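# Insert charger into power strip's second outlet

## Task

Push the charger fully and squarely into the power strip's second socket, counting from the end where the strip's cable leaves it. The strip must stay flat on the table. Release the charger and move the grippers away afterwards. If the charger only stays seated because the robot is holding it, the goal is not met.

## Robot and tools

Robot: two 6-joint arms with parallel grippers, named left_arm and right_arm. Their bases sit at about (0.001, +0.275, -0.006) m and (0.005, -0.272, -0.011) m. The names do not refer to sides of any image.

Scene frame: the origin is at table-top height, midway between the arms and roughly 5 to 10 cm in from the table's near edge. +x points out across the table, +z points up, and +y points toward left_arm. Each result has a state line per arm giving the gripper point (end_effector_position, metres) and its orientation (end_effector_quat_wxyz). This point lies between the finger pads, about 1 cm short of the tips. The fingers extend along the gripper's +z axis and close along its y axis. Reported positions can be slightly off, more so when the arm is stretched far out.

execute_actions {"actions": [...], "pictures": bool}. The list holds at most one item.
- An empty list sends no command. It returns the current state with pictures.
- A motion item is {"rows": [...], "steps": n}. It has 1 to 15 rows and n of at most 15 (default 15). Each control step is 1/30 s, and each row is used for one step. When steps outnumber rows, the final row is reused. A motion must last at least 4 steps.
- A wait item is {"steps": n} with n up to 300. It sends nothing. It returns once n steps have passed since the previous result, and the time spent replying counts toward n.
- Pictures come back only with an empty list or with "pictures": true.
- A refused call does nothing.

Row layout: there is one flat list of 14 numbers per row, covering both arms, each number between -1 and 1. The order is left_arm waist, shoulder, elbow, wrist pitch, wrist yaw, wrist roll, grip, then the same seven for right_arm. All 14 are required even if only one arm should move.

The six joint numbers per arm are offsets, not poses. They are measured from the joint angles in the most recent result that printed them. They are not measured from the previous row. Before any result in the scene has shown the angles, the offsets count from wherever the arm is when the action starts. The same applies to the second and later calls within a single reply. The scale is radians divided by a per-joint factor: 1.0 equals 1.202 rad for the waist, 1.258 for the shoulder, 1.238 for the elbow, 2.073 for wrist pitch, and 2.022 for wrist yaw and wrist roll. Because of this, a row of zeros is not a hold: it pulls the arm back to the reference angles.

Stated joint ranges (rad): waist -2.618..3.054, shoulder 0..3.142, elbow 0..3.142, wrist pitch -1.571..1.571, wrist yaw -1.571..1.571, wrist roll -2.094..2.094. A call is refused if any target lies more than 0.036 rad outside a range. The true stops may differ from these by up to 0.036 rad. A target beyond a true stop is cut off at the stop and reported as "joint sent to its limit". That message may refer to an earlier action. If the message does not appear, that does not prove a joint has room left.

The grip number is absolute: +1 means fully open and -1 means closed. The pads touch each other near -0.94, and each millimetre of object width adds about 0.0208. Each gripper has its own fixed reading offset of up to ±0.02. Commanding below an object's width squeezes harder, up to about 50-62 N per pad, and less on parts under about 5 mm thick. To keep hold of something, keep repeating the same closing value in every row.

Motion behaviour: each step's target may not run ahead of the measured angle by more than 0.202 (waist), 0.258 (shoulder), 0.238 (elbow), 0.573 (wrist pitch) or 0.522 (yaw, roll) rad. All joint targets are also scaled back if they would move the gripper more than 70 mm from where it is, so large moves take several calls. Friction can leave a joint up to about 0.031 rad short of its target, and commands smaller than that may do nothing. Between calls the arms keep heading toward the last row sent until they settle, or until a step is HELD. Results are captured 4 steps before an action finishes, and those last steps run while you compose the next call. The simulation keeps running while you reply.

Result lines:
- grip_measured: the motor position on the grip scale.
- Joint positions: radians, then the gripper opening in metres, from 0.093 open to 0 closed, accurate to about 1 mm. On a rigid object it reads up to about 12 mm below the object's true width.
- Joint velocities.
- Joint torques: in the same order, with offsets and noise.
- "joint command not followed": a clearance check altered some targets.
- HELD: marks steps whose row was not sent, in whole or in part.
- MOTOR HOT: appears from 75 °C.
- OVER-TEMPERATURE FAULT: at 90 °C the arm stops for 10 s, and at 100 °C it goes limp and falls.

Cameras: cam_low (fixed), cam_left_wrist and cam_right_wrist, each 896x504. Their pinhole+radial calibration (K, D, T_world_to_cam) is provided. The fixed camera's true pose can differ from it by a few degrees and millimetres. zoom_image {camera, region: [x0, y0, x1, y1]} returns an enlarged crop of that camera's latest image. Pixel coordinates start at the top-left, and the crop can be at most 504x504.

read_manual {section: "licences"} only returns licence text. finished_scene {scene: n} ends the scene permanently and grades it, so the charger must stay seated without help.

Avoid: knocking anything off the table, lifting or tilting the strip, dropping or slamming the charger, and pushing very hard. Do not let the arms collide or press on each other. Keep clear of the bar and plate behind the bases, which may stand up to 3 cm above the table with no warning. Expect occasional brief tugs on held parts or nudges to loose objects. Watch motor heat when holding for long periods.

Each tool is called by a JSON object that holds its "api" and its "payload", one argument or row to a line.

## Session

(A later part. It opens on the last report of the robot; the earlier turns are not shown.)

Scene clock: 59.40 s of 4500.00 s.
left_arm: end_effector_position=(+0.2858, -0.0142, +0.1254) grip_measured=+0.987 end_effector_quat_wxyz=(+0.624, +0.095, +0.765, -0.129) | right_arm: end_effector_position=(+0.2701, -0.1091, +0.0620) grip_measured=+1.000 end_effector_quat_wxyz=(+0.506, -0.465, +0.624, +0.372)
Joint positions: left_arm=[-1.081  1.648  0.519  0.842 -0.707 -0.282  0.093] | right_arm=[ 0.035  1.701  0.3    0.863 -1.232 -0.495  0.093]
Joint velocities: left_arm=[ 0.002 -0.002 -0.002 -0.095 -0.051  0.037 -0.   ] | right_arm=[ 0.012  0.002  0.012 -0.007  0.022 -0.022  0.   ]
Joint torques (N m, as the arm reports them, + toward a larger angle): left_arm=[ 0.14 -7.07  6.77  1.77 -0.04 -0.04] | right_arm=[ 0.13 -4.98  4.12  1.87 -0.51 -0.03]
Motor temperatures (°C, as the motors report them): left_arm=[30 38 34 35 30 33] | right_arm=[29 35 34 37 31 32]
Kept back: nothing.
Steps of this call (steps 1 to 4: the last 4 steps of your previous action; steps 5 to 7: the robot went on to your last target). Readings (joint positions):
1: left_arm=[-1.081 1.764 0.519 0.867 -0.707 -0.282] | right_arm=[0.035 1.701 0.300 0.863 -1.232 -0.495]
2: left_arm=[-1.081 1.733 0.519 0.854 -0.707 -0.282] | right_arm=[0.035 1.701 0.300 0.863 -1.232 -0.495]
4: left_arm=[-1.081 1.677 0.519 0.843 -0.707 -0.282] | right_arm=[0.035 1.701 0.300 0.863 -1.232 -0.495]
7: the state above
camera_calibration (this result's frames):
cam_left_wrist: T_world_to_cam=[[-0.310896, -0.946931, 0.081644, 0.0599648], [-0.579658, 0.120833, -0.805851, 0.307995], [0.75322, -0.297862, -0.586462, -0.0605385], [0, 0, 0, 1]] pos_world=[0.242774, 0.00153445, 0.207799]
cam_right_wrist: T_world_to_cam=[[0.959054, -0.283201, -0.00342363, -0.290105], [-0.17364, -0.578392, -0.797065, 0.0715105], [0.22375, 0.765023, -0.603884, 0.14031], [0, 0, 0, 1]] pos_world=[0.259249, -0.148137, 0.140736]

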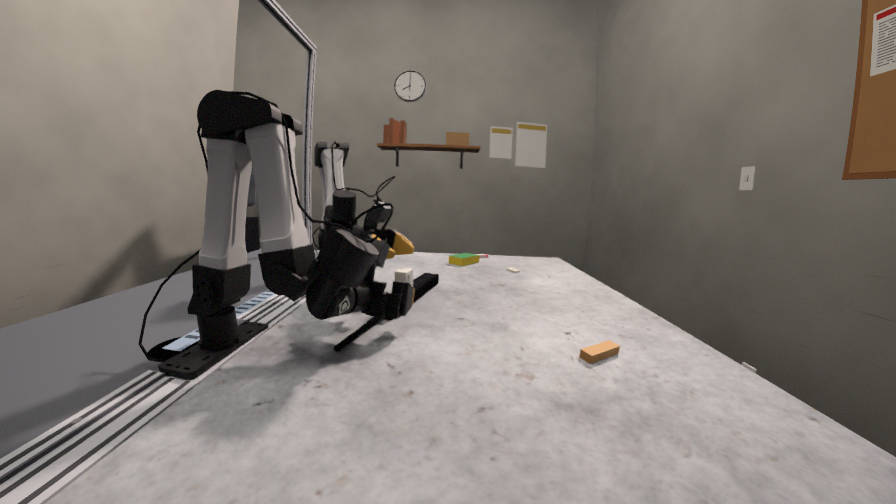

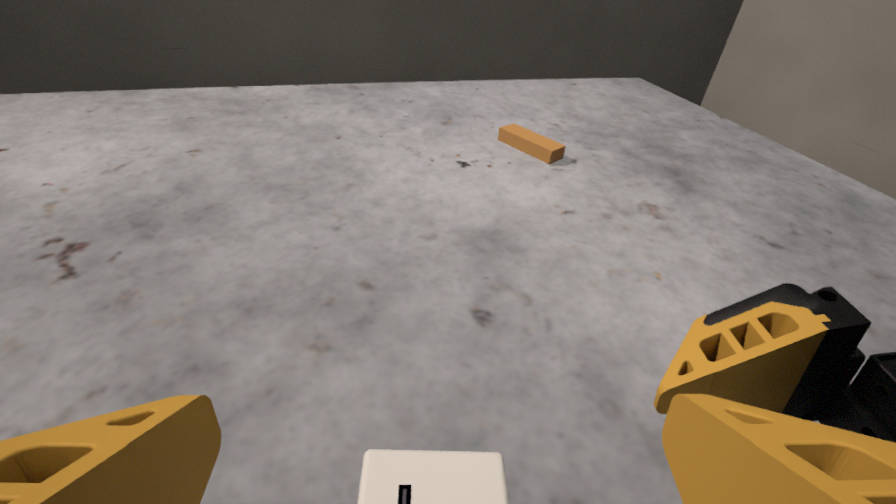

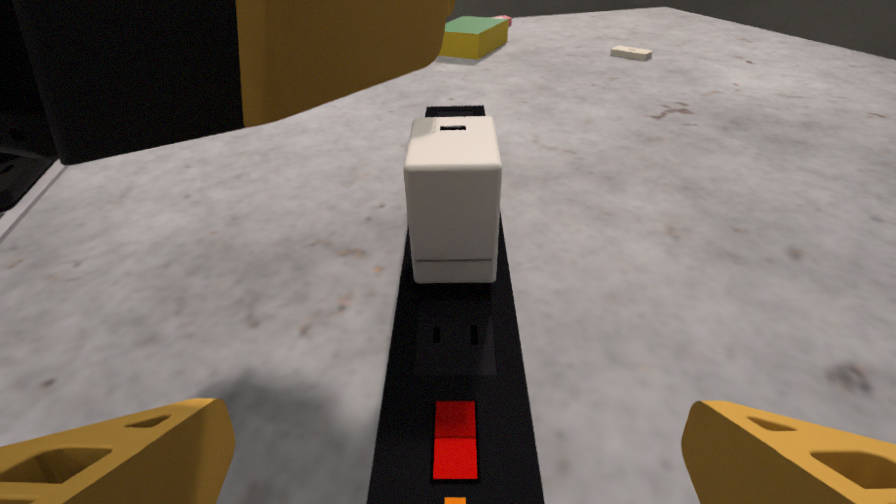

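{"api": "execute_actions", "payload": {
  "actions": [
    {"rows": [[0.004,-0.012,0.015,-0.025,0.006,0,-1,0,0,0,0,0,0,1],[0.009,-0.024,0.035,-0.055,0.013,0,-1,0,0,0,0,0,0,1],[0.015,-0.036,0.058,-0.09,0.021,0,-1,0,0,0,0,0,0,1],[0.021,-0.048,0.082,-0.125,0.03,0,-1,0,0,0,0,0,0,1],[0.027,-0.06,0.106,-0.16,0.039,0,-1,0,0,0,0,0,0,1],[0.033,-0.071,0.13,-0.195,0.048,0,-1,0,0,0,0,0,0,1],[0.039,-0.082,0.154,-0.23,0.057,0,-1,0,0,0,0,0,0,1],[0.045,-0.092,0.178,-0.265,0.066,0,-1,0,0,0,0,0,0,1],[0.051,-0.101,0.202,-0.30,0.075,0,-1,0,0,0,0,0,0,1],[0.057,-0.11,0.226,-0.335,0.084,0,-1,0,0,0,0,0,0,1],[0.063,-0.118,0.25,-0.37,0.093,0,-1,0,0,0,0,0,0,1],[0.069,-0.124,0.274,-0.405,0.102,0,-1,0,0,0,0,0,0,1],[0.075,-0.129,0.298,-0.44,0.111,0,-1,0,0,0,0,0,0,1],[0.081,-0.132,0.322,-0.47,0.12,0,-1,0,0,0,0,0,0,1],[0.087,-0.132,0.345,-0.50,0.129,0,-1,0,0,0,0,0,0,1]], "steps": 15}
  ]
}}

Scene clock: 60.83 s of 4500.00 s.
left_arm: end_effector_position=(+0.3008, -0.0316, +0.1600) grip_measured=-1.000 end_effector_quat_wxyz=(+0.572, +0.141, +0.800, -0.110) | right_arm: end_effector_position=(+0.2701, -0.1091, +0.0620) grip_measured=+1.000 end_effector_quat_wxyz=(+0.506, -0.465, +0.624, +0.372)
Joint positions: left_arm=[-1.032  1.537  0.756  0.349 -0.594 -0.282  0.   ] | right_arm=[ 0.035  1.701  0.3    0.863 -1.232 -0.495  0.093]
Joint velocities: left_arm=[ 0.208 -0.393  0.896 -1.853  0.418  0.022  0.   ] | right_arm=[-0.017  0.017 -0.012 -0.081 -0.022 -0.007  0.   ]
Joint torques (N m, as the arm reports them, + toward a larger angle): left_arm=[ 1.15 -7.97 10.05  2.07 -0.02 -0.01] | right_arm=[ 0.13 -4.96  4.18  1.88 -0.51 -0.03]
Motor temperatures (°C, as the motors report them): left_arm=[30 38 34 35 30 33] | right_arm=[29 35 34 37 31 32]
Steps of this call (steps 1 to 30: the robot went on to your last target; steps 31 to 32: nothing new was sent; steps 33 to 43: the first 11 steps of this action). Readings (joint positions):
33: left_arm=[-1.081 1.648 0.519 0.808 -0.706 -0.282] | right_arm=[0.035 1.701 0.300 0.863 -1.232 -0.495]
34: left_arm=[-1.081 1.646 0.522 0.796 -0.704 -0.282] | right_arm=[0.035 1.701 0.300 0.863 -1.232 -0.495]
36: left_arm=[-1.079 1.635 0.547 0.728 -0.691 -0.282] | right_arm=[0.035 1.701 0.300 0.863 -1.232 -0.495]
40: left_arm=[-1.054 1.582 0.659 0.524 -0.640 -0.282] | right_arm=[0.035 1.701 0.300 0.863 -1.232 -0.495]
43: the state above

{"api": "execute_actions", "payload": {
  "actions": [
    {"rows": [[0.0535,-0.038,0.188,-0.29,0.0836,0,-1,0,0,0,0,0,0,1],[0.0604,-0.029,0.223,-0.318,0.094,0,-1,0,0,0,0,0,0,1],[0.0673,-0.017,0.258,-0.346,0.1044,0,-1,0,0,0,0,0,0,1],[0.0742,-0.003,0.293,-0.374,0.1148,0,-1,0,0,0,0,0,0,1],[0.0811,0.014,0.328,-0.402,0.1252,0,-1,0,0,0,0,0,0,1],[0.088,0.033,0.362,-0.43,0.1356,0,-1,0,0,0,0,0,0,1],[0.0949,0.054,0.397,-0.457,0.146,0,-1,0,0,0,0,0,0,1],[0.1018,0.077,0.432,-0.485,0.1564,0,-1,0,0,0,0,0,0,1],[0.1087,0.101,0.467,-0.513,0.167,0,-1,0,0,0,0,0,0,1],[0.1156,0.126,0.502,-0.541,0.1775,0,-1,0,0,0,0,0,0,1],[0.1234,0.152,0.539,-0.566,0.189,0,-1,0,0,0,0,0,0,1],[0.1312,0.179,0.577,-0.591,0.201,0,-1,0,0,0,0,0,0,1],[0.139,0.207,0.614,-0.616,0.2126,0,-1,0,0,0,0,0,0,1],[0.1468,0.235,0.652,-0.641,0.2243,0,-1,0,0,0,0,0,0,1],[0.1547,0.263,0.69,-0.665,0.236,0,-1,0,0,0,0,0,0,1]], "steps": 15}
  ]
}}

Scene clock: 61.87 s of 4500.00 s.
left_arm: end_effector_position=(+0.3105, -0.0332, +0.1782) grip_measured=-1.000 end_effector_quat_wxyz=(+0.364, +0.233, +0.900, -0.056) | right_arm: end_effector_position=(+0.2701, -0.1091, +0.0620) grip_measured=+1.000 end_effector_quat_wxyz=(+0.506, -0.465, +0.624, +0.372)
Joint positions: left_arm=[-0.913  1.644  1.336 -0.59  -0.304 -0.282  0.   ] | right_arm=[ 0.035  1.701  0.3    0.863 -1.232 -0.495  0.093]
Joint velocities: left_arm=[ 0.232  0.882  1.277 -1.516  0.623 -0.037  0.   ] | right_arm=[ 0.002 -0.017 -0.012 -0.007 -0.022 -0.007  0.   ]
Joint torques (N m, as the arm reports them, + toward a larger angle): left_arm=[ 1.38 -5.85  9.7   1.57 -0.02 -0.06] | right_arm=[ 0.14 -4.98  4.16  1.86 -0.51 -0.03]
Motor temperatures (°C, as the motors report them): left_arm=[30 38 35 35 30 33] | right_arm=[29 35 34 37 31 32]
Steps of this call (steps 1 to 4: the last 4 steps of your previous action; steps 5 to 20: the robot went on to your last target; steps 21 to 31: the first 11 steps of this action). Readings (joint positions):
21: left_arm=[-0.988 1.489 0.933 -0.196 -0.451 -0.282] | right_arm=[0.035 1.701 0.300 0.863 -1.232 -0.495]
22: left_arm=[-0.985 1.491 0.949 -0.225 -0.443 -0.282] | right_arm=[0.035 1.701 0.300 0.863 -1.232 -0.495]
24: left_arm=[-0.973 1.503 1.014 -0.297 -0.420 -0.282] | right_arm=[0.035 1.701 0.300 0.863 -1.232 -0.495]
28: left_arm=[-0.938 1.566 1.199 -0.452 -0.359 -0.282] | right_arm=[0.035 1.701 0.300 0.863 -1.232 -0.495]
31: the state above

{"api": "execute_actions", "payload": {
  "actions": [
    {"rows": [[0.061,0.188,0.245,-0.235,0.101,0,-1,0,0,0,0,0,0,1],[0.067,0.203,0.272,-0.258,0.110,0,-1,0,0,0,0,0,0,1],[0.074,0.221,0.300,-0.280,0.119,0,-1,0,0,0,0,0,0,1],[0.081,0.241,0.328,-0.298,0.128,0,-1,0,0,0,0,0,0,1],[0.087,0.261,0.355,-0.312,0.136,0,-1,0,0,0,0,0,0,1],[0.093,0.281,0.380,-0.322,0.143,0,-1,0,0,0,0,0,0,1],[0.098,0.299,0.402,-0.329,0.148,0,-1,0,0,0,0,0,0,1],[0.102,0.314,0.418,-0.329,0.152,0,-1,0,0,0,0,0,0,1],[0.105,0.325,0.429,-0.329,0.153,0,-1,0,0,0,0,0,0,1],[0.105,0.333,0.429,-0.329,0.153,0,-1,0,0,0,0,0,0,1]], "steps": 15}
  ]
}}

{"api": "execute_actions", "payload": {
  "actions": [
    {"steps": 8}
  ],
  "pictures": true
}}

Scene clock: 62.60 s of 4500.00 s.
left_arm: end_effector_position=(+0.3072, -0.0219, +0.1258) grip_measured=-1.000 end_effector_quat_wxyz=(+0.093, +0.243, +0.965, -0.024) | right_arm: end_effector_position=(+0.2701, -0.1091, +0.0620) grip_measured=+1.000 end_effector_quat_wxyz=(+0.506, -0.465, +0.624, +0.372)
Joint positions: left_arm=[-0.799  2.029  1.838 -1.214 -0.03  -0.282  0.   ] | right_arm=[ 0.035  1.701  0.3    0.863 -1.232 -0.495  0.093]
Joint velocities: left_arm=[ 0.11   0.374  0.115 -0.227  0.11  -0.007  0.   ] | right_arm=[ 0.012 -0.017 -0.007 -0.022 -0.007 -0.051  0.   ]
Joint torques (N m, as the arm reports them, + toward a larger angle): left_arm=[  0.56 -10.64  10.02   0.45   0.2   -0.03] | right_arm=[ 0.14 -4.99  4.14  1.87 -0.52 -0.03]
Motor temperatures (°C, as the motors report them): left_arm=[30 38 35 35 30 33] | right_arm=[29 35 34 37 31 32]
Steps of this call (steps 1 to 4: the last 4 steps of your previous action; steps 5 to 11: the robot went on to your last target; steps 12 to 22: the first 11 steps of this action). Readings (joint positions):
12: left_arm=[-0.855 1.869 1.584 -0.997 -0.138 -0.282] | right_arm=[0.035 1.701 0.300 0.863 -1.232 -0.495]
13: left_arm=[-0.854 1.875 1.600 -1.026 -0.129 -0.282] | right_arm=[0.035 1.701 0.300 0.863 -1.232 -0.495]
15: left_arm=[-0.847 1.898 1.659 -1.089 -0.105 -0.282] | right_arm=[0.035 1.701 0.300 0.863 -1.232 -0.495]
19: left_arm=[-0.817 1.976 1.792 -1.184 -0.053 -0.282] | right_arm=[0.035 1.701 0.300 0.863 -1.232 -0.495]
22: the state above

Scene clock: 62.87 s of 4500.00 s.
left_arm: end_effector_position=(+0.2986, -0.0163, +0.1116) grip_measured=-1.000 end_effector_quat_wxyz=(+0.055, +0.243, +0.968, -0.014) | right_arm: end_effector_position=(+0.2701, -0.1091, +0.0620) grip_measured=+1.000 end_effector_quat_wxyz=(+0.506, -0.465, +0.624, +0.372)
Joint positions: left_arm=[-0.795  2.061  1.839 -1.259 -0.008 -0.282  0.   ] | right_arm=[ 0.035  1.701  0.3    0.863 -1.232 -0.495  0.093]
Joint velocities: left_arm=[-0.017 -0.002  0.007 -0.11   0.051 -0.007  0.   ] | right_arm=[ 0.002  0.007 -0.002  0.051  0.007  0.066  0.   ]
Joint torques (N m, as the arm reports them, + toward a larger angle): left_arm=[  0.93 -11.25  10.25   0.5    0.15  -0.04] | right_arm=[ 0.18 -4.98  4.14  1.87 -0.51 -0.02]
Motor temperatures (°C, as the motors report them): left_arm=[30 38 35 35 30 33] | right_arm=[29 35 34 37 31 32]
Kept back: nothing.
Steps of this call (steps 1 to 4: the last 4 steps of your previous action; steps 5 to 8: the robot went on to your last target). Readings (joint positions):
1: left_arm=[-0.797 2.040 1.839 -1.221 -0.026 -0.282] | right_arm=[0.035 1.701 0.300 0.863 -1.232 -0.495]
2: left_arm=[-0.795 2.049 1.839 -1.229 -0.022 -0.282] | right_arm=[0.035 1.701 0.300 0.863 -1.232 -0.495]
4: left_arm=[-0.795 2.060 1.839 -1.245 -0.015 -0.282] | right_arm=[0.035 1.701 0.300 0.863 -1.232 -0.495]
8: the state above
camera_calibration (this result's frames):
cam_left_wrist: T_world_to_cam=[[-0.470631, -0.88231, 0.00596389, 0.120271], [-0.835064, 0.447592, 0.319889, 0.260437], [-0.284911, 0.145569, -0.947436, 0.278622], [0, 0, 0, 1]] pos_world=[0.353468, -0.0510118, 0.179948]
cam_right_wrist: T_world_to_cam=[[0.959054, -0.283201, -0.00342363, -0.290105], [-0.17364, -0.578392, -0.797065, 0.0715105], [0.22375, 0.765023, -0.603884, 0.14031], [0, 0, 0, 1]] pos_world=[0.259249, -0.148137, 0.140736]

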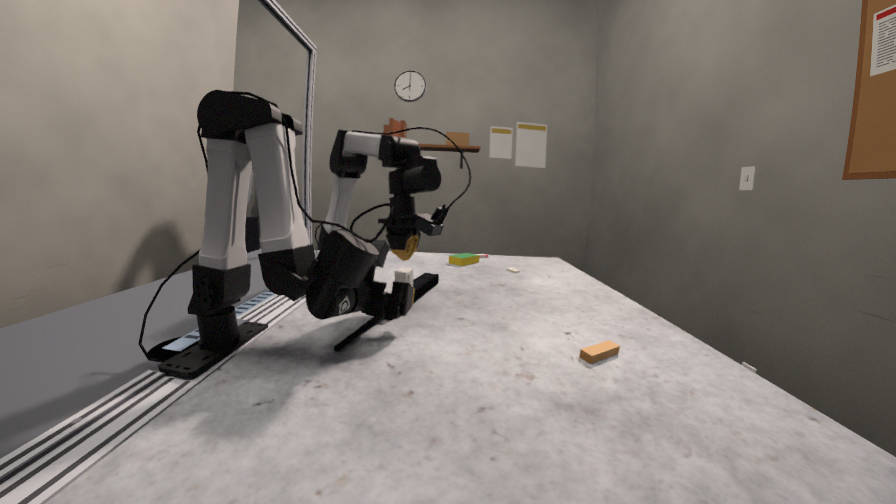

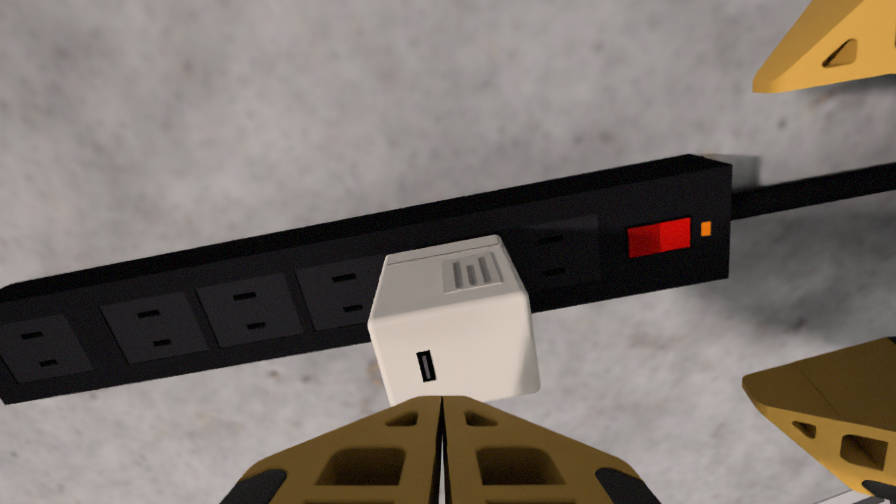

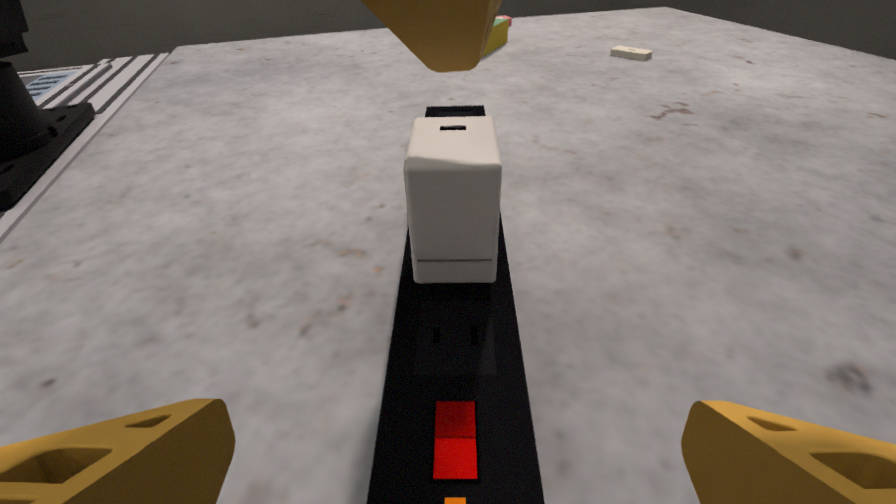

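{"api": "execute_actions", "payload": {
  "actions": [
    {"rows": [[0,0.012,0,-0.002,0.006,0,-1,0,0,0,0,0,0,1],[0,0.018,0,-0.002,0.006,0,-1,0,0,0,0,0,0,1],[0,0.024,0,-0.002,0.006,0,-1,0,0,0,0,0,0,1],[0,0.030,0,-0.002,0.006,0,-1,0,0,0,0,0,0,1],[0,0.035,0,-0.002,0.006,0,-1,0,0,0,0,0,0,1],[0,0.040,0,-0.002,0.006,0,-1,0,0,0,0,0,0,1],[0,0.045,0,-0.002,0.006,0,-1,0,0,0,0,0,0,1],[0,0.050,0,-0.002,0.006,0,-1,0,0,0,0,0,0,1],[0,0.056,0,-0.002,0.006,0,-1,0,0,0,0,0,0,1],[0,0.063,-0.004,-0.002,0.006,0,-1,0,0,0,0,0,0,1],[0,0.071,-0.008,-0.002,0.006,0,-1,0,0,0,0,0,0,1],[0,0.080,-0.012,-0.002,0.006,0,-1,0,0,0,0,0,0,1],[0,0.089,-0.016,-0.002,0.006,0,-1,0,0,0,0,0,0,1],[0,0.098,-0.020,-0.002,0.006,0,-1,0,0,0,0,0,0,1],[0,0.106,-0.024,-0.002,0.006,0,-1,0,0,0,0,0,0,1]], "steps": 15}
  ]
}}

{"api": "execute_actions", "payload": {
  "actions": [
    {"steps": 8}
  ],
  "pictures": true
}}

Scene clock: 63.77 s of 4500.00 s.
left_arm: end_effector_position=(+0.2964, -0.0146, +0.0888) grip_measured=-1.000 end_effector_quat_wxyz=(+0.026, +0.243, +0.970, +0.000) | right_arm: end_effector_position=(+0.2701, -0.1091, +0.0620) grip_measured=+1.000 end_effector_quat_wxyz=(+0.506, -0.465, +0.624, +0.372)
Joint positions: left_arm=[-0.795  2.118  1.839 -1.268 -0.003 -0.282  0.   ] | right_arm=[ 0.035  1.701  0.3    0.863 -1.232 -0.495  0.093]
Joint velocities: left_arm=[-0.027  0.144 -0.002 -0.051 -0.095  0.037  0.   ] | right_arm=[-0.007  0.002  0.007 -0.081  0.007  0.037  0.   ]
Joint torques (N m, as the arm reports them, + toward a larger angle): left_arm=[-0.1  -9.94  6.48  0.65  0.13 -0.03] | right_arm=[ 0.12 -4.99  4.15  1.87 -0.51 -0.03]
Motor temperatures (°C, as the motors report them): left_arm=[30 38 35 34 30 33] | right_arm=[29 36 34 37 31 32]
Steps of this call (steps 1 to 16: the robot went on to your last target; steps 17 to 27: the first 11 steps of this action). Readings (joint positions):
17: left_arm=[-0.795 2.061 1.839 -1.266 -0.003 -0.282] | right_arm=[0.035 1.701 0.300 0.863 -1.232 -0.495]
18: left_arm=[-0.795 2.061 1.839 -1.266 -0.003 -0.282] | right_arm=[0.035 1.701 0.300 0.863 -1.232 -0.495]
20: left_arm=[-0.795 2.064 1.839 -1.266 -0.003 -0.282] | right_arm=[0.035 1.701 0.300 0.863 -1.232 -0.495]
24: left_arm=[-0.795 2.091 1.839 -1.266 -0.003 -0.282] | right_arm=[0.035 1.701 0.300 0.863 -1.232 -0.495]
27: the state above

Scene clock: 64.03 s of 4500.00 s.
left_arm: end_effector_position=(+0.2960, -0.0140, +0.0878) grip_measured=-1.000 end_effector_quat_wxyz=(+0.023, +0.243, +0.970, +0.002) | right_arm: end_effector_position=(+0.2701, -0.1091, +0.0620) grip_measured=+1.000 end_effector_quat_wxyz=(+0.506, -0.465, +0.624, +0.372)
Joint positions: left_arm=[-0.795  2.12   1.839 -1.271 -0.004 -0.282  0.   ] | right_arm=[ 0.035  1.701  0.3    0.863 -1.232 -0.495  0.093]
Joint velocities: left_arm=[-0.007 -0.012 -0.002 -0.022 -0.066 -0.007  0.   ] | right_arm=[ 0.002  0.002 -0.012  0.007  0.037 -0.007  0.   ]
Joint torques (N m, as the arm reports them, + toward a larger angle): left_arm=[ 0.1  -5.84  4.53  0.47  0.13 -0.04] | right_arm=[ 0.16 -4.96  4.14  1.86 -0.51 -0.03]
Motor temperatures (°C, as the motors report them): left_arm=[30 38 35 34 30 33] | right_arm=[29 36 34 37 31 32]
Kept back: nothing.
Steps of this call (steps 1 to 4: the last 4 steps of your previous action; steps 5 to 8: the robot went on to your last target). Readings (joint positions):
1: left_arm=[-0.795 2.118 1.839 -1.270 -0.004 -0.282] | right_arm=[0.035 1.701 0.300 0.863 -1.232 -0.495]
2: left_arm=[-0.795 2.119 1.839 -1.270 -0.004 -0.282] | right_arm=[0.035 1.701 0.300 0.863 -1.232 -0.495]
4: left_arm=[-0.795 2.120 1.839 -1.271 -0.004 -0.282] | right_arm=[0.035 1.701 0.300 0.863 -1.232 -0.495]
8: the state above
camera_calibration (this result's frames):
cam_left_wrist: T_world_to_cam=[[-0.469558, -0.882845, -0.0100324, 0.122293], [-0.816501, 0.429892, 0.385382, 0.253422], [-0.33592, 0.189151, -0.922703, 0.268508], [0, 0, 0, 1]] pos_world=[0.35454, -0.0517671, 0.151316]
cam_right_wrist: T_world_to_cam=[[0.959054, -0.283201, -0.00342363, -0.290105], [-0.17364, -0.578392, -0.797065, 0.0715105], [0.22375, 0.765023, -0.603884, 0.14031], [0, 0, 0, 1]] pos_world=[0.259249, -0.148137, 0.140736]

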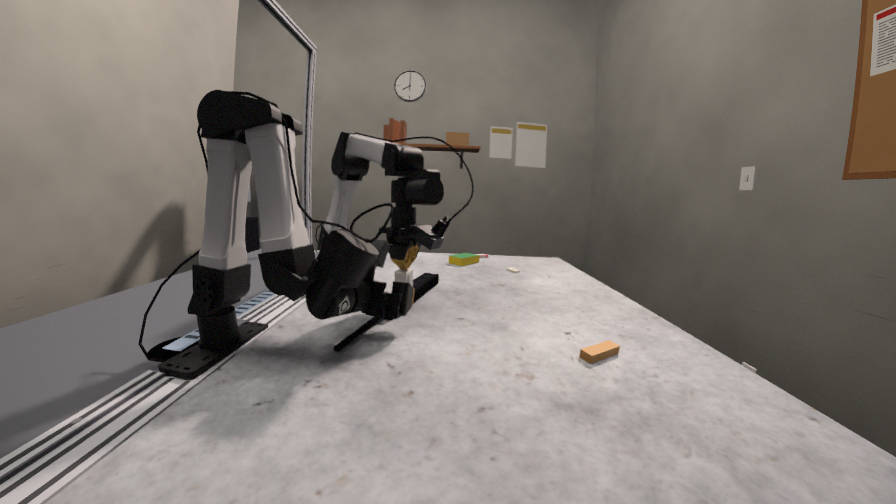

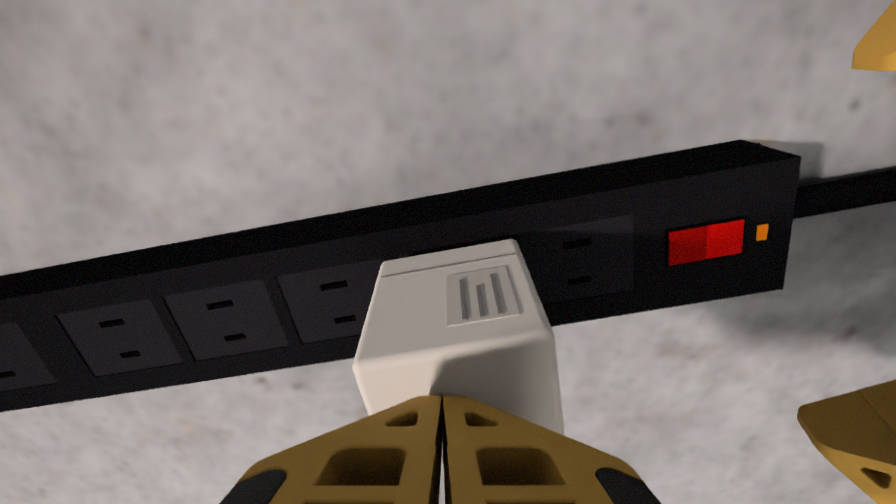

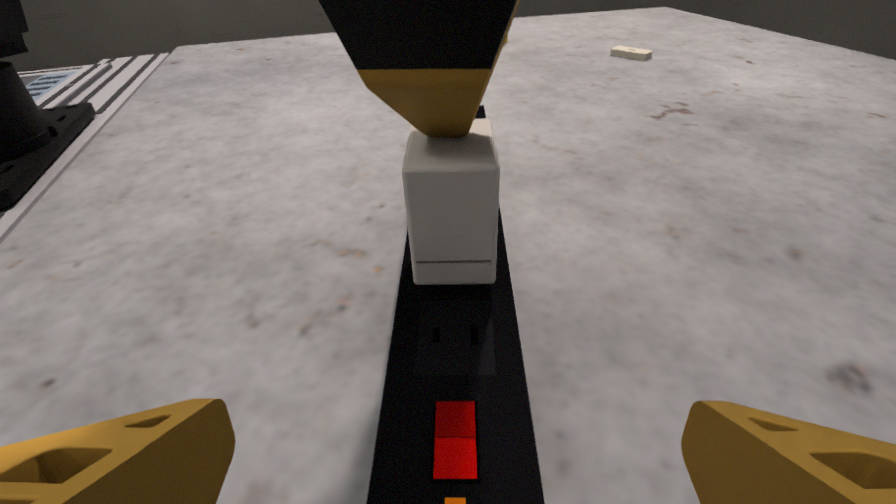

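{"api": "execute_actions", "payload": {
  "actions": [
    {"rows": [[0,0.062,-0.026,0,0.003,0,-1,0,0,0,0,0,0,1],[0,0.066,-0.028,0,0.003,0,-1,0,0,0,0,0,0,1],[0,0.070,-0.030,0,0.003,0,-1,0,0,0,0,0,0,1],[0,0.074,-0.032,0,0.003,0,-1,0,0,0,0,0,0,1],[0,0.078,-0.034,0,0.003,0,-1,0,0,0,0,0,0,1],[0,0.082,-0.036,0,0.003,0,-1,0,0,0,0,0,0,1],[0,0.086,-0.038,0,0.003,0,-1,0,0,0,0,0,0,1],[0,0.090,-0.040,0,0.003,0,-1,0,0,0,0,0,0,1],[0,0.094,-0.042,0,0.003,0,-1,0,0,0,0,0,0,1],[0,0.098,-0.044,0,0.003,0,-1,0,0,0,0,0,0,1],[0,0.102,-0.046,0,0.003,0,-1,0,0,0,0,0,0,1]], "steps": 15}
  ]
}}

{"api": "execute_actions", "payload": {
  "actions": [
    {"steps": 5}
  ],
  "pictures": true
}}

Scene clock: 64.67 s of 4500.00 s.
left_arm: end_effector_position=(+0.2958, -0.0133, +0.0808) grip_measured=-1.000 end_effector_quat_wxyz=(+0.016, +0.243, +0.970, +0.007) | right_arm: end_effector_position=(+0.2701, -0.1091, +0.0620) grip_measured=+1.000 end_effector_quat_wxyz=(+0.506, -0.465, +0.624, +0.372)
Joint positions: left_arm=[-0.795  2.138  1.839 -1.272 -0.005 -0.282  0.   ] | right_arm=[ 0.035  1.701  0.3    0.863 -1.232 -0.495  0.093]
Joint velocities: left_arm=[ 0.002 -0.002 -0.012  0.418 -0.051 -0.022  0.   ] | right_arm=[-0.007 -0.007  0.012 -0.037  0.007  0.066  0.   ]
Joint torques (N m, as the arm reports them, + toward a larger angle): left_arm=[ 0.14 -2.87  1.65 -0.43  0.25 -0.06] | right_arm=[ 0.14 -4.97  4.15  1.86 -0.51 -0.02]
Motor temperatures (°C, as the motors report them): left_arm=[30 38 35 34 30 33] | right_arm=[29 36 34 37 31 32]
Steps of this call (steps 1 to 8: the robot went on to your last target; steps 9 to 19: the first 11 steps of this action). Readings (joint positions):
9: left_arm=[-0.795 2.120 1.839 -1.271 -0.004 -0.282] | right_arm=[0.035 1.701 0.300 0.863 -1.232 -0.495]
10: left_arm=[-0.795 2.121 1.839 -1.271 -0.004 -0.282] | right_arm=[0.035 1.701 0.300 0.863 -1.232 -0.495]
12: left_arm=[-0.795 2.121 1.839 -1.272 -0.004 -0.282] | right_arm=[0.035 1.701 0.300 0.863 -1.232 -0.495]
16: left_arm=[-0.795 2.124 1.839 -1.277 -0.004 -0.282] | right_arm=[0.035 1.701 0.300 0.863 -1.232 -0.495]
19: the state above

Scene clock: 64.83 s of 4500.00 s.
left_arm: end_effector_position=(+0.2963, -0.0135, +0.0809) grip_measured=-1.000 end_effector_quat_wxyz=(+0.017, +0.243, +0.970, +0.007) | right_arm: end_effector_position=(+0.2701, -0.1091, +0.0620) grip_measured=+1.000 end_effector_quat_wxyz=(+0.506, -0.465, +0.624, +0.372)
Joint positions: left_arm=[-0.795  2.138  1.839 -1.27  -0.006 -0.282  0.   ] | right_arm=[ 0.035  1.701  0.3    0.863 -1.232 -0.495  0.093]
Joint velocities: left_arm=[-0.002 -0.007 -0.002 -0.037  0.007 -0.007  0.   ] | right_arm=[-0.007 -0.002  0.002  0.037 -0.051 -0.022  0.   ]
Joint torques (N m, as the arm reports them, + toward a larger angle): left_arm=[-0.13 -2.95  1.99  0.35  0.11 -0.04] | right_arm=[ 0.12 -5.    4.15  1.86 -0.51 -0.03]
Motor temperatures (°C, as the motors report them): left_arm=[30 38 35 34 30 33] | right_arm=[29 36 34 37 31 32]
Kept back: nothing.
Steps of this call (steps 1 to 4: the last 4 steps of your previous action; step 5: the robot went on to your last target). Readings (joint positions):
1: left_arm=[-0.795 2.138 1.839 -1.270 -0.006 -0.282] | right_arm=[0.035 1.701 0.300 0.863 -1.232 -0.495]
2: left_arm=[-0.795 2.138 1.839 -1.270 -0.006 -0.282] | right_arm=[0.035 1.701 0.300 0.863 -1.232 -0.495]
4: left_arm=[-0.795 2.138 1.839 -1.270 -0.006 -0.282] | right_arm=[0.035 1.701 0.300 0.863 -1.232 -0.495]
5: the state above
camera_calibration (this result's frames):
cam_left_wrist: T_world_to_cam=[[-0.469299, -0.882879, -0.0168155, 0.123254], [-0.81271, 0.424396, 0.399238, 0.253794], [-0.345342, 0.201028, -0.916693, 0.264605], [0, 0, 0, 1]] pos_world=[0.355483, -0.052084, 0.14331]
cam_right_wrist: T_world_to_cam=[[0.959054, -0.283201, -0.00342363, -0.290105], [-0.17364, -0.578392, -0.797065, 0.0715105], [0.22375, 0.765023, -0.603884, 0.14031], [0, 0, 0, 1]] pos_world=[0.259249, -0.148137, 0.140736]

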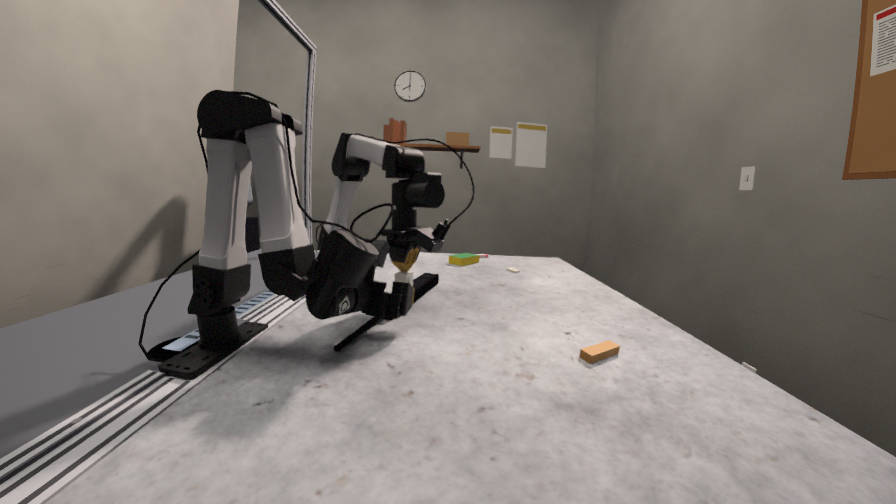

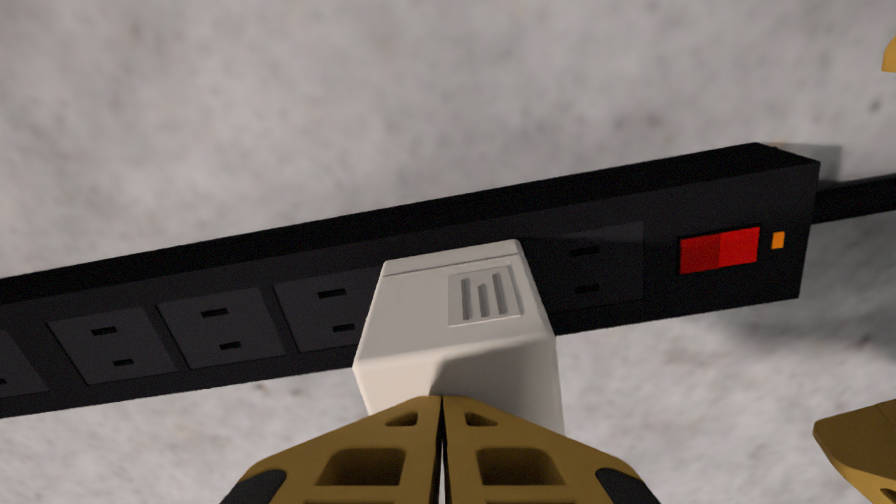

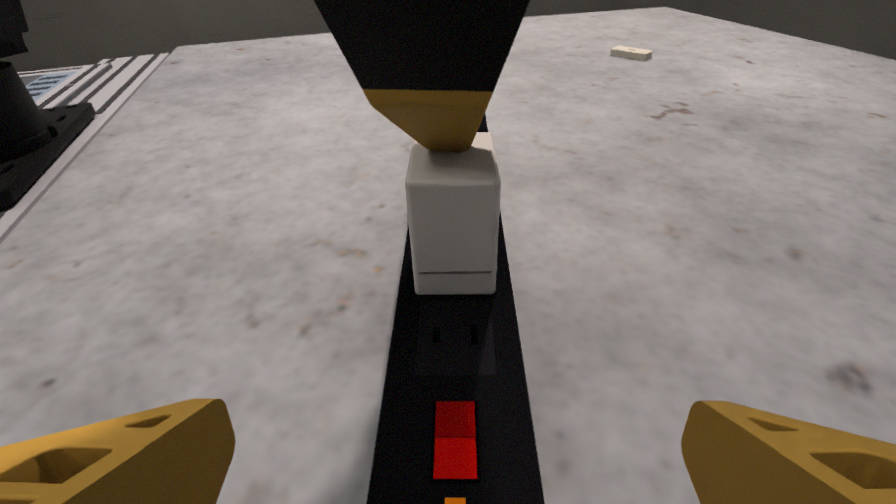

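{"api": "execute_actions", "payload": {
  "actions": [
    {"rows": [[0,0.06,-0.03,0,0,0,-1,0,-0.015,0,0,0,0,1],[0,0.03,-0.015,0,0,0,-1,0,-0.03,0,0,0,0,1],[0,0,0,0,0,0,-1,0,-0.05,0,0,0,0,1],[0,-0.025,0,0,0,0,-1,0,-0.07,0,0,0,0,1],[0,-0.05,0,0,0,0,-1,0,-0.09,0,0,0,0,1],[0,-0.08,0,0,0,0,-1,-0.01,-0.11,0,0,0,0,1],[0.01,-0.11,0,0,0,0,-1,-0.03,-0.13,0,0,0,0,1],[0.03,-0.14,0,0,0,0,-1,-0.055,-0.15,0,0,0,0,1],[0.06,-0.17,0,0,0,0,-1,-0.085,-0.165,0,0,0,0,1],[0.095,-0.2,0,0,0,0,-1,-0.115,-0.18,0,0,0,0,1],[0.13,-0.225,0,0,0,0,-1,-0.145,-0.19,0,0,0,0,1],[0.165,-0.245,0,0,0,0,-1,-0.175,-0.2,0,0,0,0,1],[0.2,-0.26,0,0,0,0,-1,-0.2,-0.2,0,0,0,0,1],[0.23,-0.27,0,0,0,0,-1,-0.22,-0.2,0,0,0,0,1],[0.25,-0.275,0,0,0,0,-1,-0.23,-0.2,0,0,0,0,1]], "steps": 15}
  ]
}}

{"api": "execute_actions", "payload": {
  "actions": [
    {"steps": 10}
  ],
  "pictures": true
}}

{"api": "zoom_image", "payload": {
  "camera": "cam_low",
  "region": [320, 230, 480, 350]
}}

Scene clock: 66.07 s of 4500.00 s.
left_arm: end_effector_position=(+0.3063, -0.0016, +0.1484) grip_measured=-1.000 end_effector_quat_wxyz=(+0.090, +0.221, +0.970, -0.038) | right_arm: end_effector_position=(+0.2860, -0.1339, +0.1117) grip_measured=+1.000 end_effector_quat_wxyz=(+0.579, -0.474, +0.592, +0.300)
Joint positions: left_arm=[-0.752  1.968  1.839 -1.268  0.001 -0.282  0.   ] | right_arm=[-0.063  1.505  0.3    0.861 -1.233 -0.495  0.093]
Joint velocities: left_arm=[ 0.745 -1.219 -0.012  0.095  0.051 -0.125  0.   ] | right_arm=[-1.057 -0.545  0.002 -0.007 -0.051 -0.007  0.   ]
Joint torques (N m, as the arm reports them, + toward a larger angle): left_arm=[  3.64 -12.27   7.64   0.65  -0.08  -0.03] | right_arm=[-0.94 -5.06  5.26  1.97 -0.4  -0.04]
Motor temperatures (°C, as the motors report them): left_arm=[30 38 35 34 30 33] | right_arm=[29 36 34 37 31 32]
Steps of this call (steps 1 to 15: the robot went on to your last target; steps 16 to 26: nothing new was sent; steps 27 to 37: the first 11 steps of this action). Readings (joint positions):
27: left_arm=[-0.795 2.137 1.839 -1.270 -0.006 -0.282] | right_arm=[0.035 1.701 0.300 0.863 -1.232 -0.495]
28: left_arm=[-0.795 2.134 1.839 -1.269 -0.006 -0.282] | right_arm=[0.035 1.699 0.300 0.863 -1.232 -0.495]
30: left_arm=[-0.795 2.128 1.839 -1.267 -0.006 -0.282] | right_arm=[0.035 1.675 0.300 0.861 -1.232 -0.495]
34: left_arm=[-0.794 2.079 1.839 -1.269 -0.006 -0.282] | right_arm=[0.022 1.574 0.300 0.860 -1.233 -0.495]
37: the state above

Scene clock: 66.40 s of 4500.00 s.
left_arm: end_effector_position=(+0.3570, +0.1003, +0.2246) grip_measured=-1.000 end_effector_quat_wxyz=(+0.188, +0.084, +0.977, -0.056) | right_arm: end_effector_position=(+0.3033, -0.1818, +0.1241) grip_measured=+1.000 end_effector_quat_wxyz=(+0.615, -0.432, +0.616, +0.238)
Joint positions: left_arm=[-0.477  1.778  1.839 -1.266 -0.015 -0.282  0.   ] | right_arm=[-0.23   1.465  0.3    0.862 -1.233 -0.495  0.093]
Joint velocities: left_arm=[-0.129  0.042 -0.007 -0.007 -0.007 -0.022  0.   ] | right_arm=[ 0.007 -0.002 -0.007  0.037 -0.022 -0.037  0.   ]
Joint torques (N m, as the arm reports them, + toward a larger angle): left_arm=[-0.48 -8.13  7.72  1.17  0.14 -0.02] | right_arm=[-0.78 -5.21  5.49  1.95 -0.35 -0.01]
Motor temperatures (°C, as the motors report them): left_arm=[30 38 35 34 30 33] | right_arm=[29 36 34 37 31 32]
Kept back: nothing.
Steps of this call (steps 1 to 4: the last 4 steps of your previous action; steps 5 to 10: the robot went on to your last target). Readings (joint positions):
1: left_arm=[-0.720 1.926 1.839 -1.267 0.002 -0.282] | right_arm=[-0.100 1.488 0.300 0.861 -1.234 -0.495]
2: left_arm=[-0.680 1.887 1.839 -1.266 0.003 -0.282] | right_arm=[-0.137 1.476 0.300 0.861 -1.234 -0.495]
4: left_arm=[-0.582 1.822 1.839 -1.264 0.003 -0.282] | right_arm=[-0.198 1.466 0.300 0.862 -1.234 -0.495]
8: left_arm=[-0.472 1.775 1.839 -1.264 -0.015 -0.282] | right_arm=[-0.230 1.465 0.300 0.862 -1.233 -0.495]
10: the state above
camera_calibration (this result's frames):
cam_left_wrist: T_world_to_cam=[[-0.185896, -0.979086, 0.0826685, 0.140857], [-0.980216, 0.190613, 0.0533233, 0.358364], [-0.0679658, -0.0711204, -0.99515, 0.340332], [0, 0, 0, 1]] pos_world=[0.40059, 0.0938071, 0.307927]
cam_right_wrist: T_world_to_cam=[[0.830535, -0.507822, 0.228755, -0.373019], [-0.119261, -0.563336, -0.817575, 0.0735163], [0.544048, 0.651744, -0.528433, 0.0988483], [0, 0, 0, 1]] pos_world=[0.264795, -0.212437, 0.19767]

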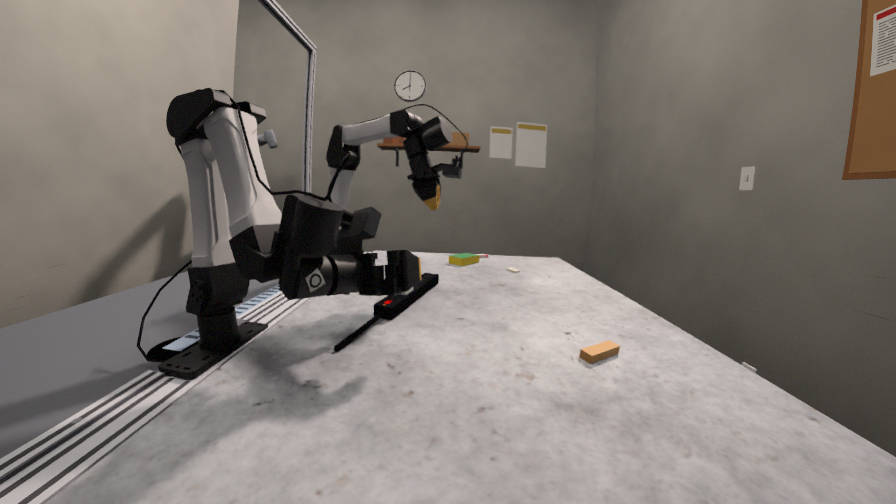

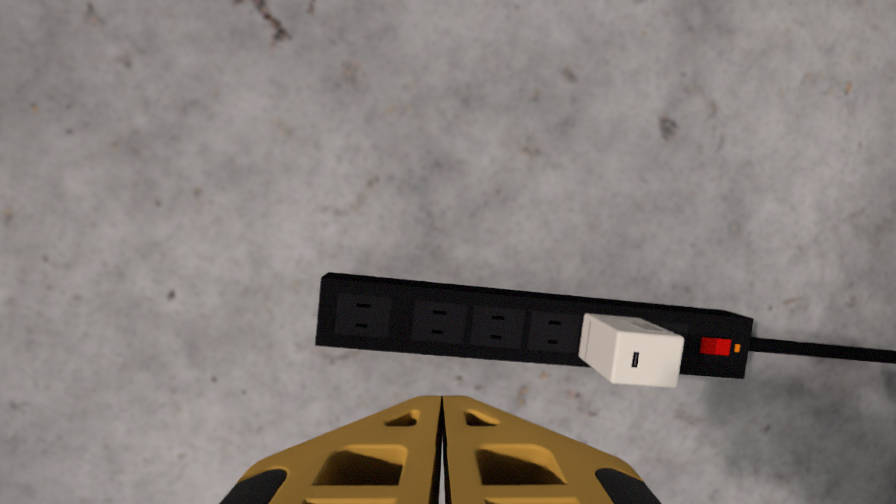

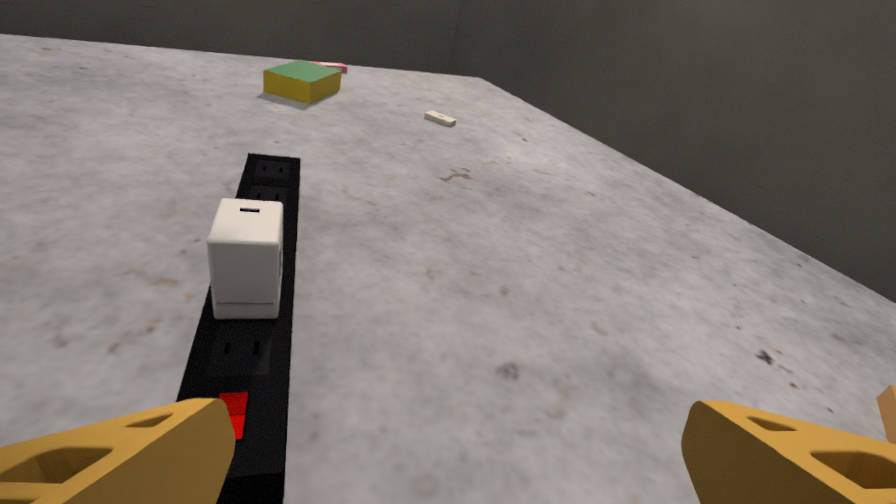

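Region (320, 230, 480, 350) of cam_low's 896x504 image, scaled by 3.150, with more detail than that image has; it fills the top 378 rows of this view, and the rest is white.

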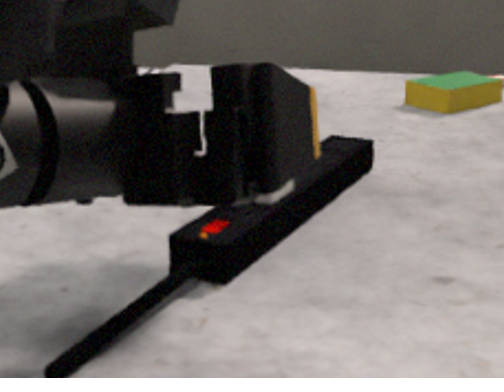

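{"api": "execute_actions", "payload": {
  "actions": [
    {"rows": [[0,0,0,0,0,0,-1,-0.03,-0.02,0,0,0,0,1],[0,0,0,0,0,0,-1,-0.06,-0.04,0,0,0,0,1],[0,0,0,0,0,0,-1,-0.1,-0.06,0,0,0,0,1],[0,0,0,0,0,0,-1,-0.14,-0.08,0,0,0,0,1],[0,0,0,0,0,0,-1,-0.18,-0.1,0,0,0,0,1],[0,0,0,0,0,0,-1,-0.21,-0.11,0,0,0,0,1],[0,0,0,0,0,0,-1,-0.23,-0.12,0,0,0,0,1],[0,0,0,0,0,0,-1,-0.24,-0.12,0,0,0,0,1]], "steps": 14}
  ],
  "pictures": true
}}

{"api": "zoom_image", "payload": {
  "camera": "cam_low",
  "region": [340, 240, 460, 330]
}}

Scene clock: 67.03 s of 4500.00 s.
left_arm: end_effector_position=(+0.3549, +0.0963, +0.2240) grip_measured=-1.000 end_effector_quat_wxyz=(+0.186, +0.090, +0.977, -0.057) | right_arm: end_effector_position=(+0.3098, -0.2614, +0.1615) grip_measured=+1.000 end_effector_quat_wxyz=(+0.671, -0.377, +0.629, +0.109)
Joint positions: left_arm=[-0.488  1.779  1.839 -1.267 -0.013 -0.282  0.   ] | right_arm=[-0.503  1.328  0.3    0.862 -1.235 -0.495  0.093]
Joint velocities: left_arm=[-0.007 -0.007  0.002  0.022  0.007  0.022  0.   ] | right_arm=[-0.164 -0.037 -0.002  0.051 -0.051 -0.022  0.   ]
Joint torques (N m, as the arm reports them, + toward a larger angle): left_arm=[ 0.8  -8.96  7.72  1.17  0.02 -0.02] | right_arm=[-0.14 -4.16  6.06  1.94 -0.26  0.  ]
Motor temperatures (°C, as the motors report them): left_arm=[30 38 35 34 30 33] | right_arm=[29 36 34 37 31 32]
Steps of this call (steps 1 to 9: the robot went on to your last target; steps 10 to 19: the first 10 steps of this action). Readings (joint positions):
10: left_arm=[-0.488 1.779 1.839 -1.267 -0.013 -0.282] | right_arm=[-0.232 1.465 0.300 0.862 -1.234 -0.495]
11: left_arm=[-0.488 1.779 1.839 -1.267 -0.013 -0.282] | right_arm=[-0.244 1.461 0.300 0.861 -1.234 -0.495]
13: left_arm=[-0.488 1.779 1.839 -1.267 -0.013 -0.282] | right_arm=[-0.306 1.430 0.300 0.858 -1.235 -0.495]
17: left_arm=[-0.488 1.779 1.839 -1.267 -0.013 -0.282] | right_arm=[-0.473 1.342 0.300 0.860 -1.235 -0.495]
19: the state above
camera_calibration (this result's frames):
cam_left_wrist: T_world_to_cam=[[-0.196531, -0.97691, 0.0838016, 0.139909], [-0.977867, 0.201543, 0.0561798, 0.354587], [-0.0717722, -0.0709057, -0.994898, 0.340566], [0, 0, 0, 1]] pos_world=[0.398679, 0.0893624, 0.307183]
cam_right_wrist: T_world_to_cam=[[0.628695, -0.688473, 0.36159, -0.433479], [-0.156695, -0.567592, -0.808261, 0.069067], [0.761702, 0.451491, -0.464722, 0.0369153], [0, 0, 0, 1]] pos_world=[0.25523, -0.275904, 0.229721]

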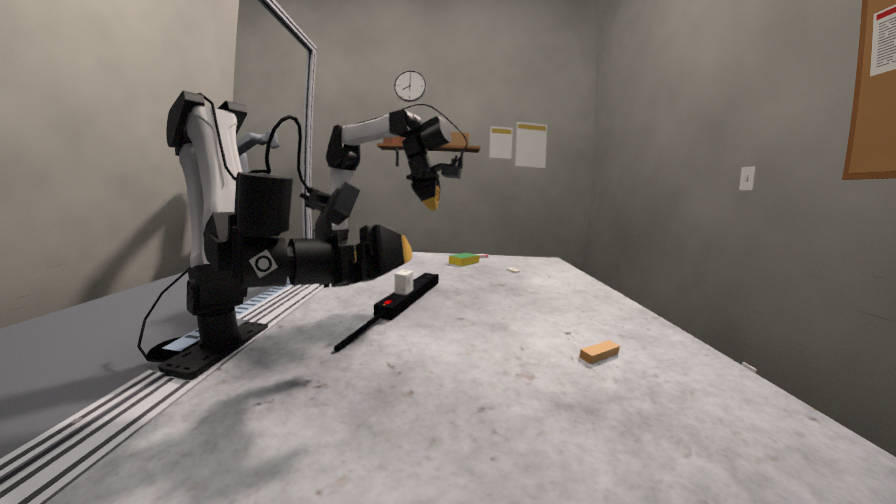

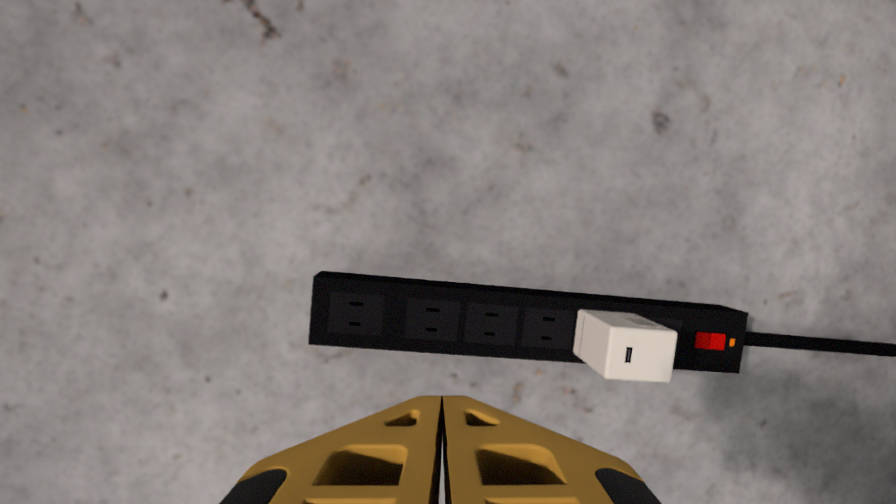

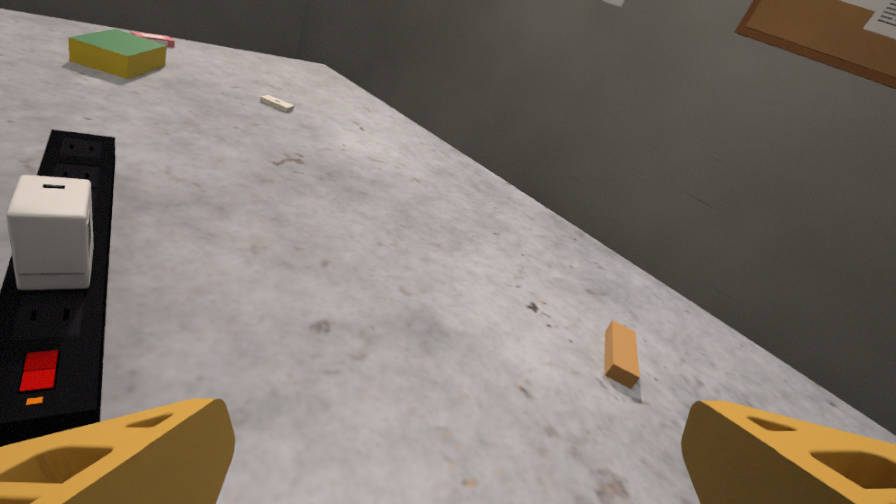

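Region (340, 240, 460, 330) of cam_low's 896x504 image, scaled by 4.200, with more detail than that image has; it fills the top 378 rows of this view, and the rest is white.

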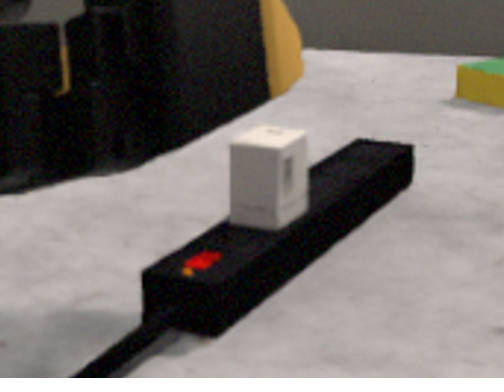

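The charger is fully seated in outlet 2, and both arms are clear.

{"api": "finished_scene", "payload": {
  "scene": 1
}}

The scene is finished: the task was done.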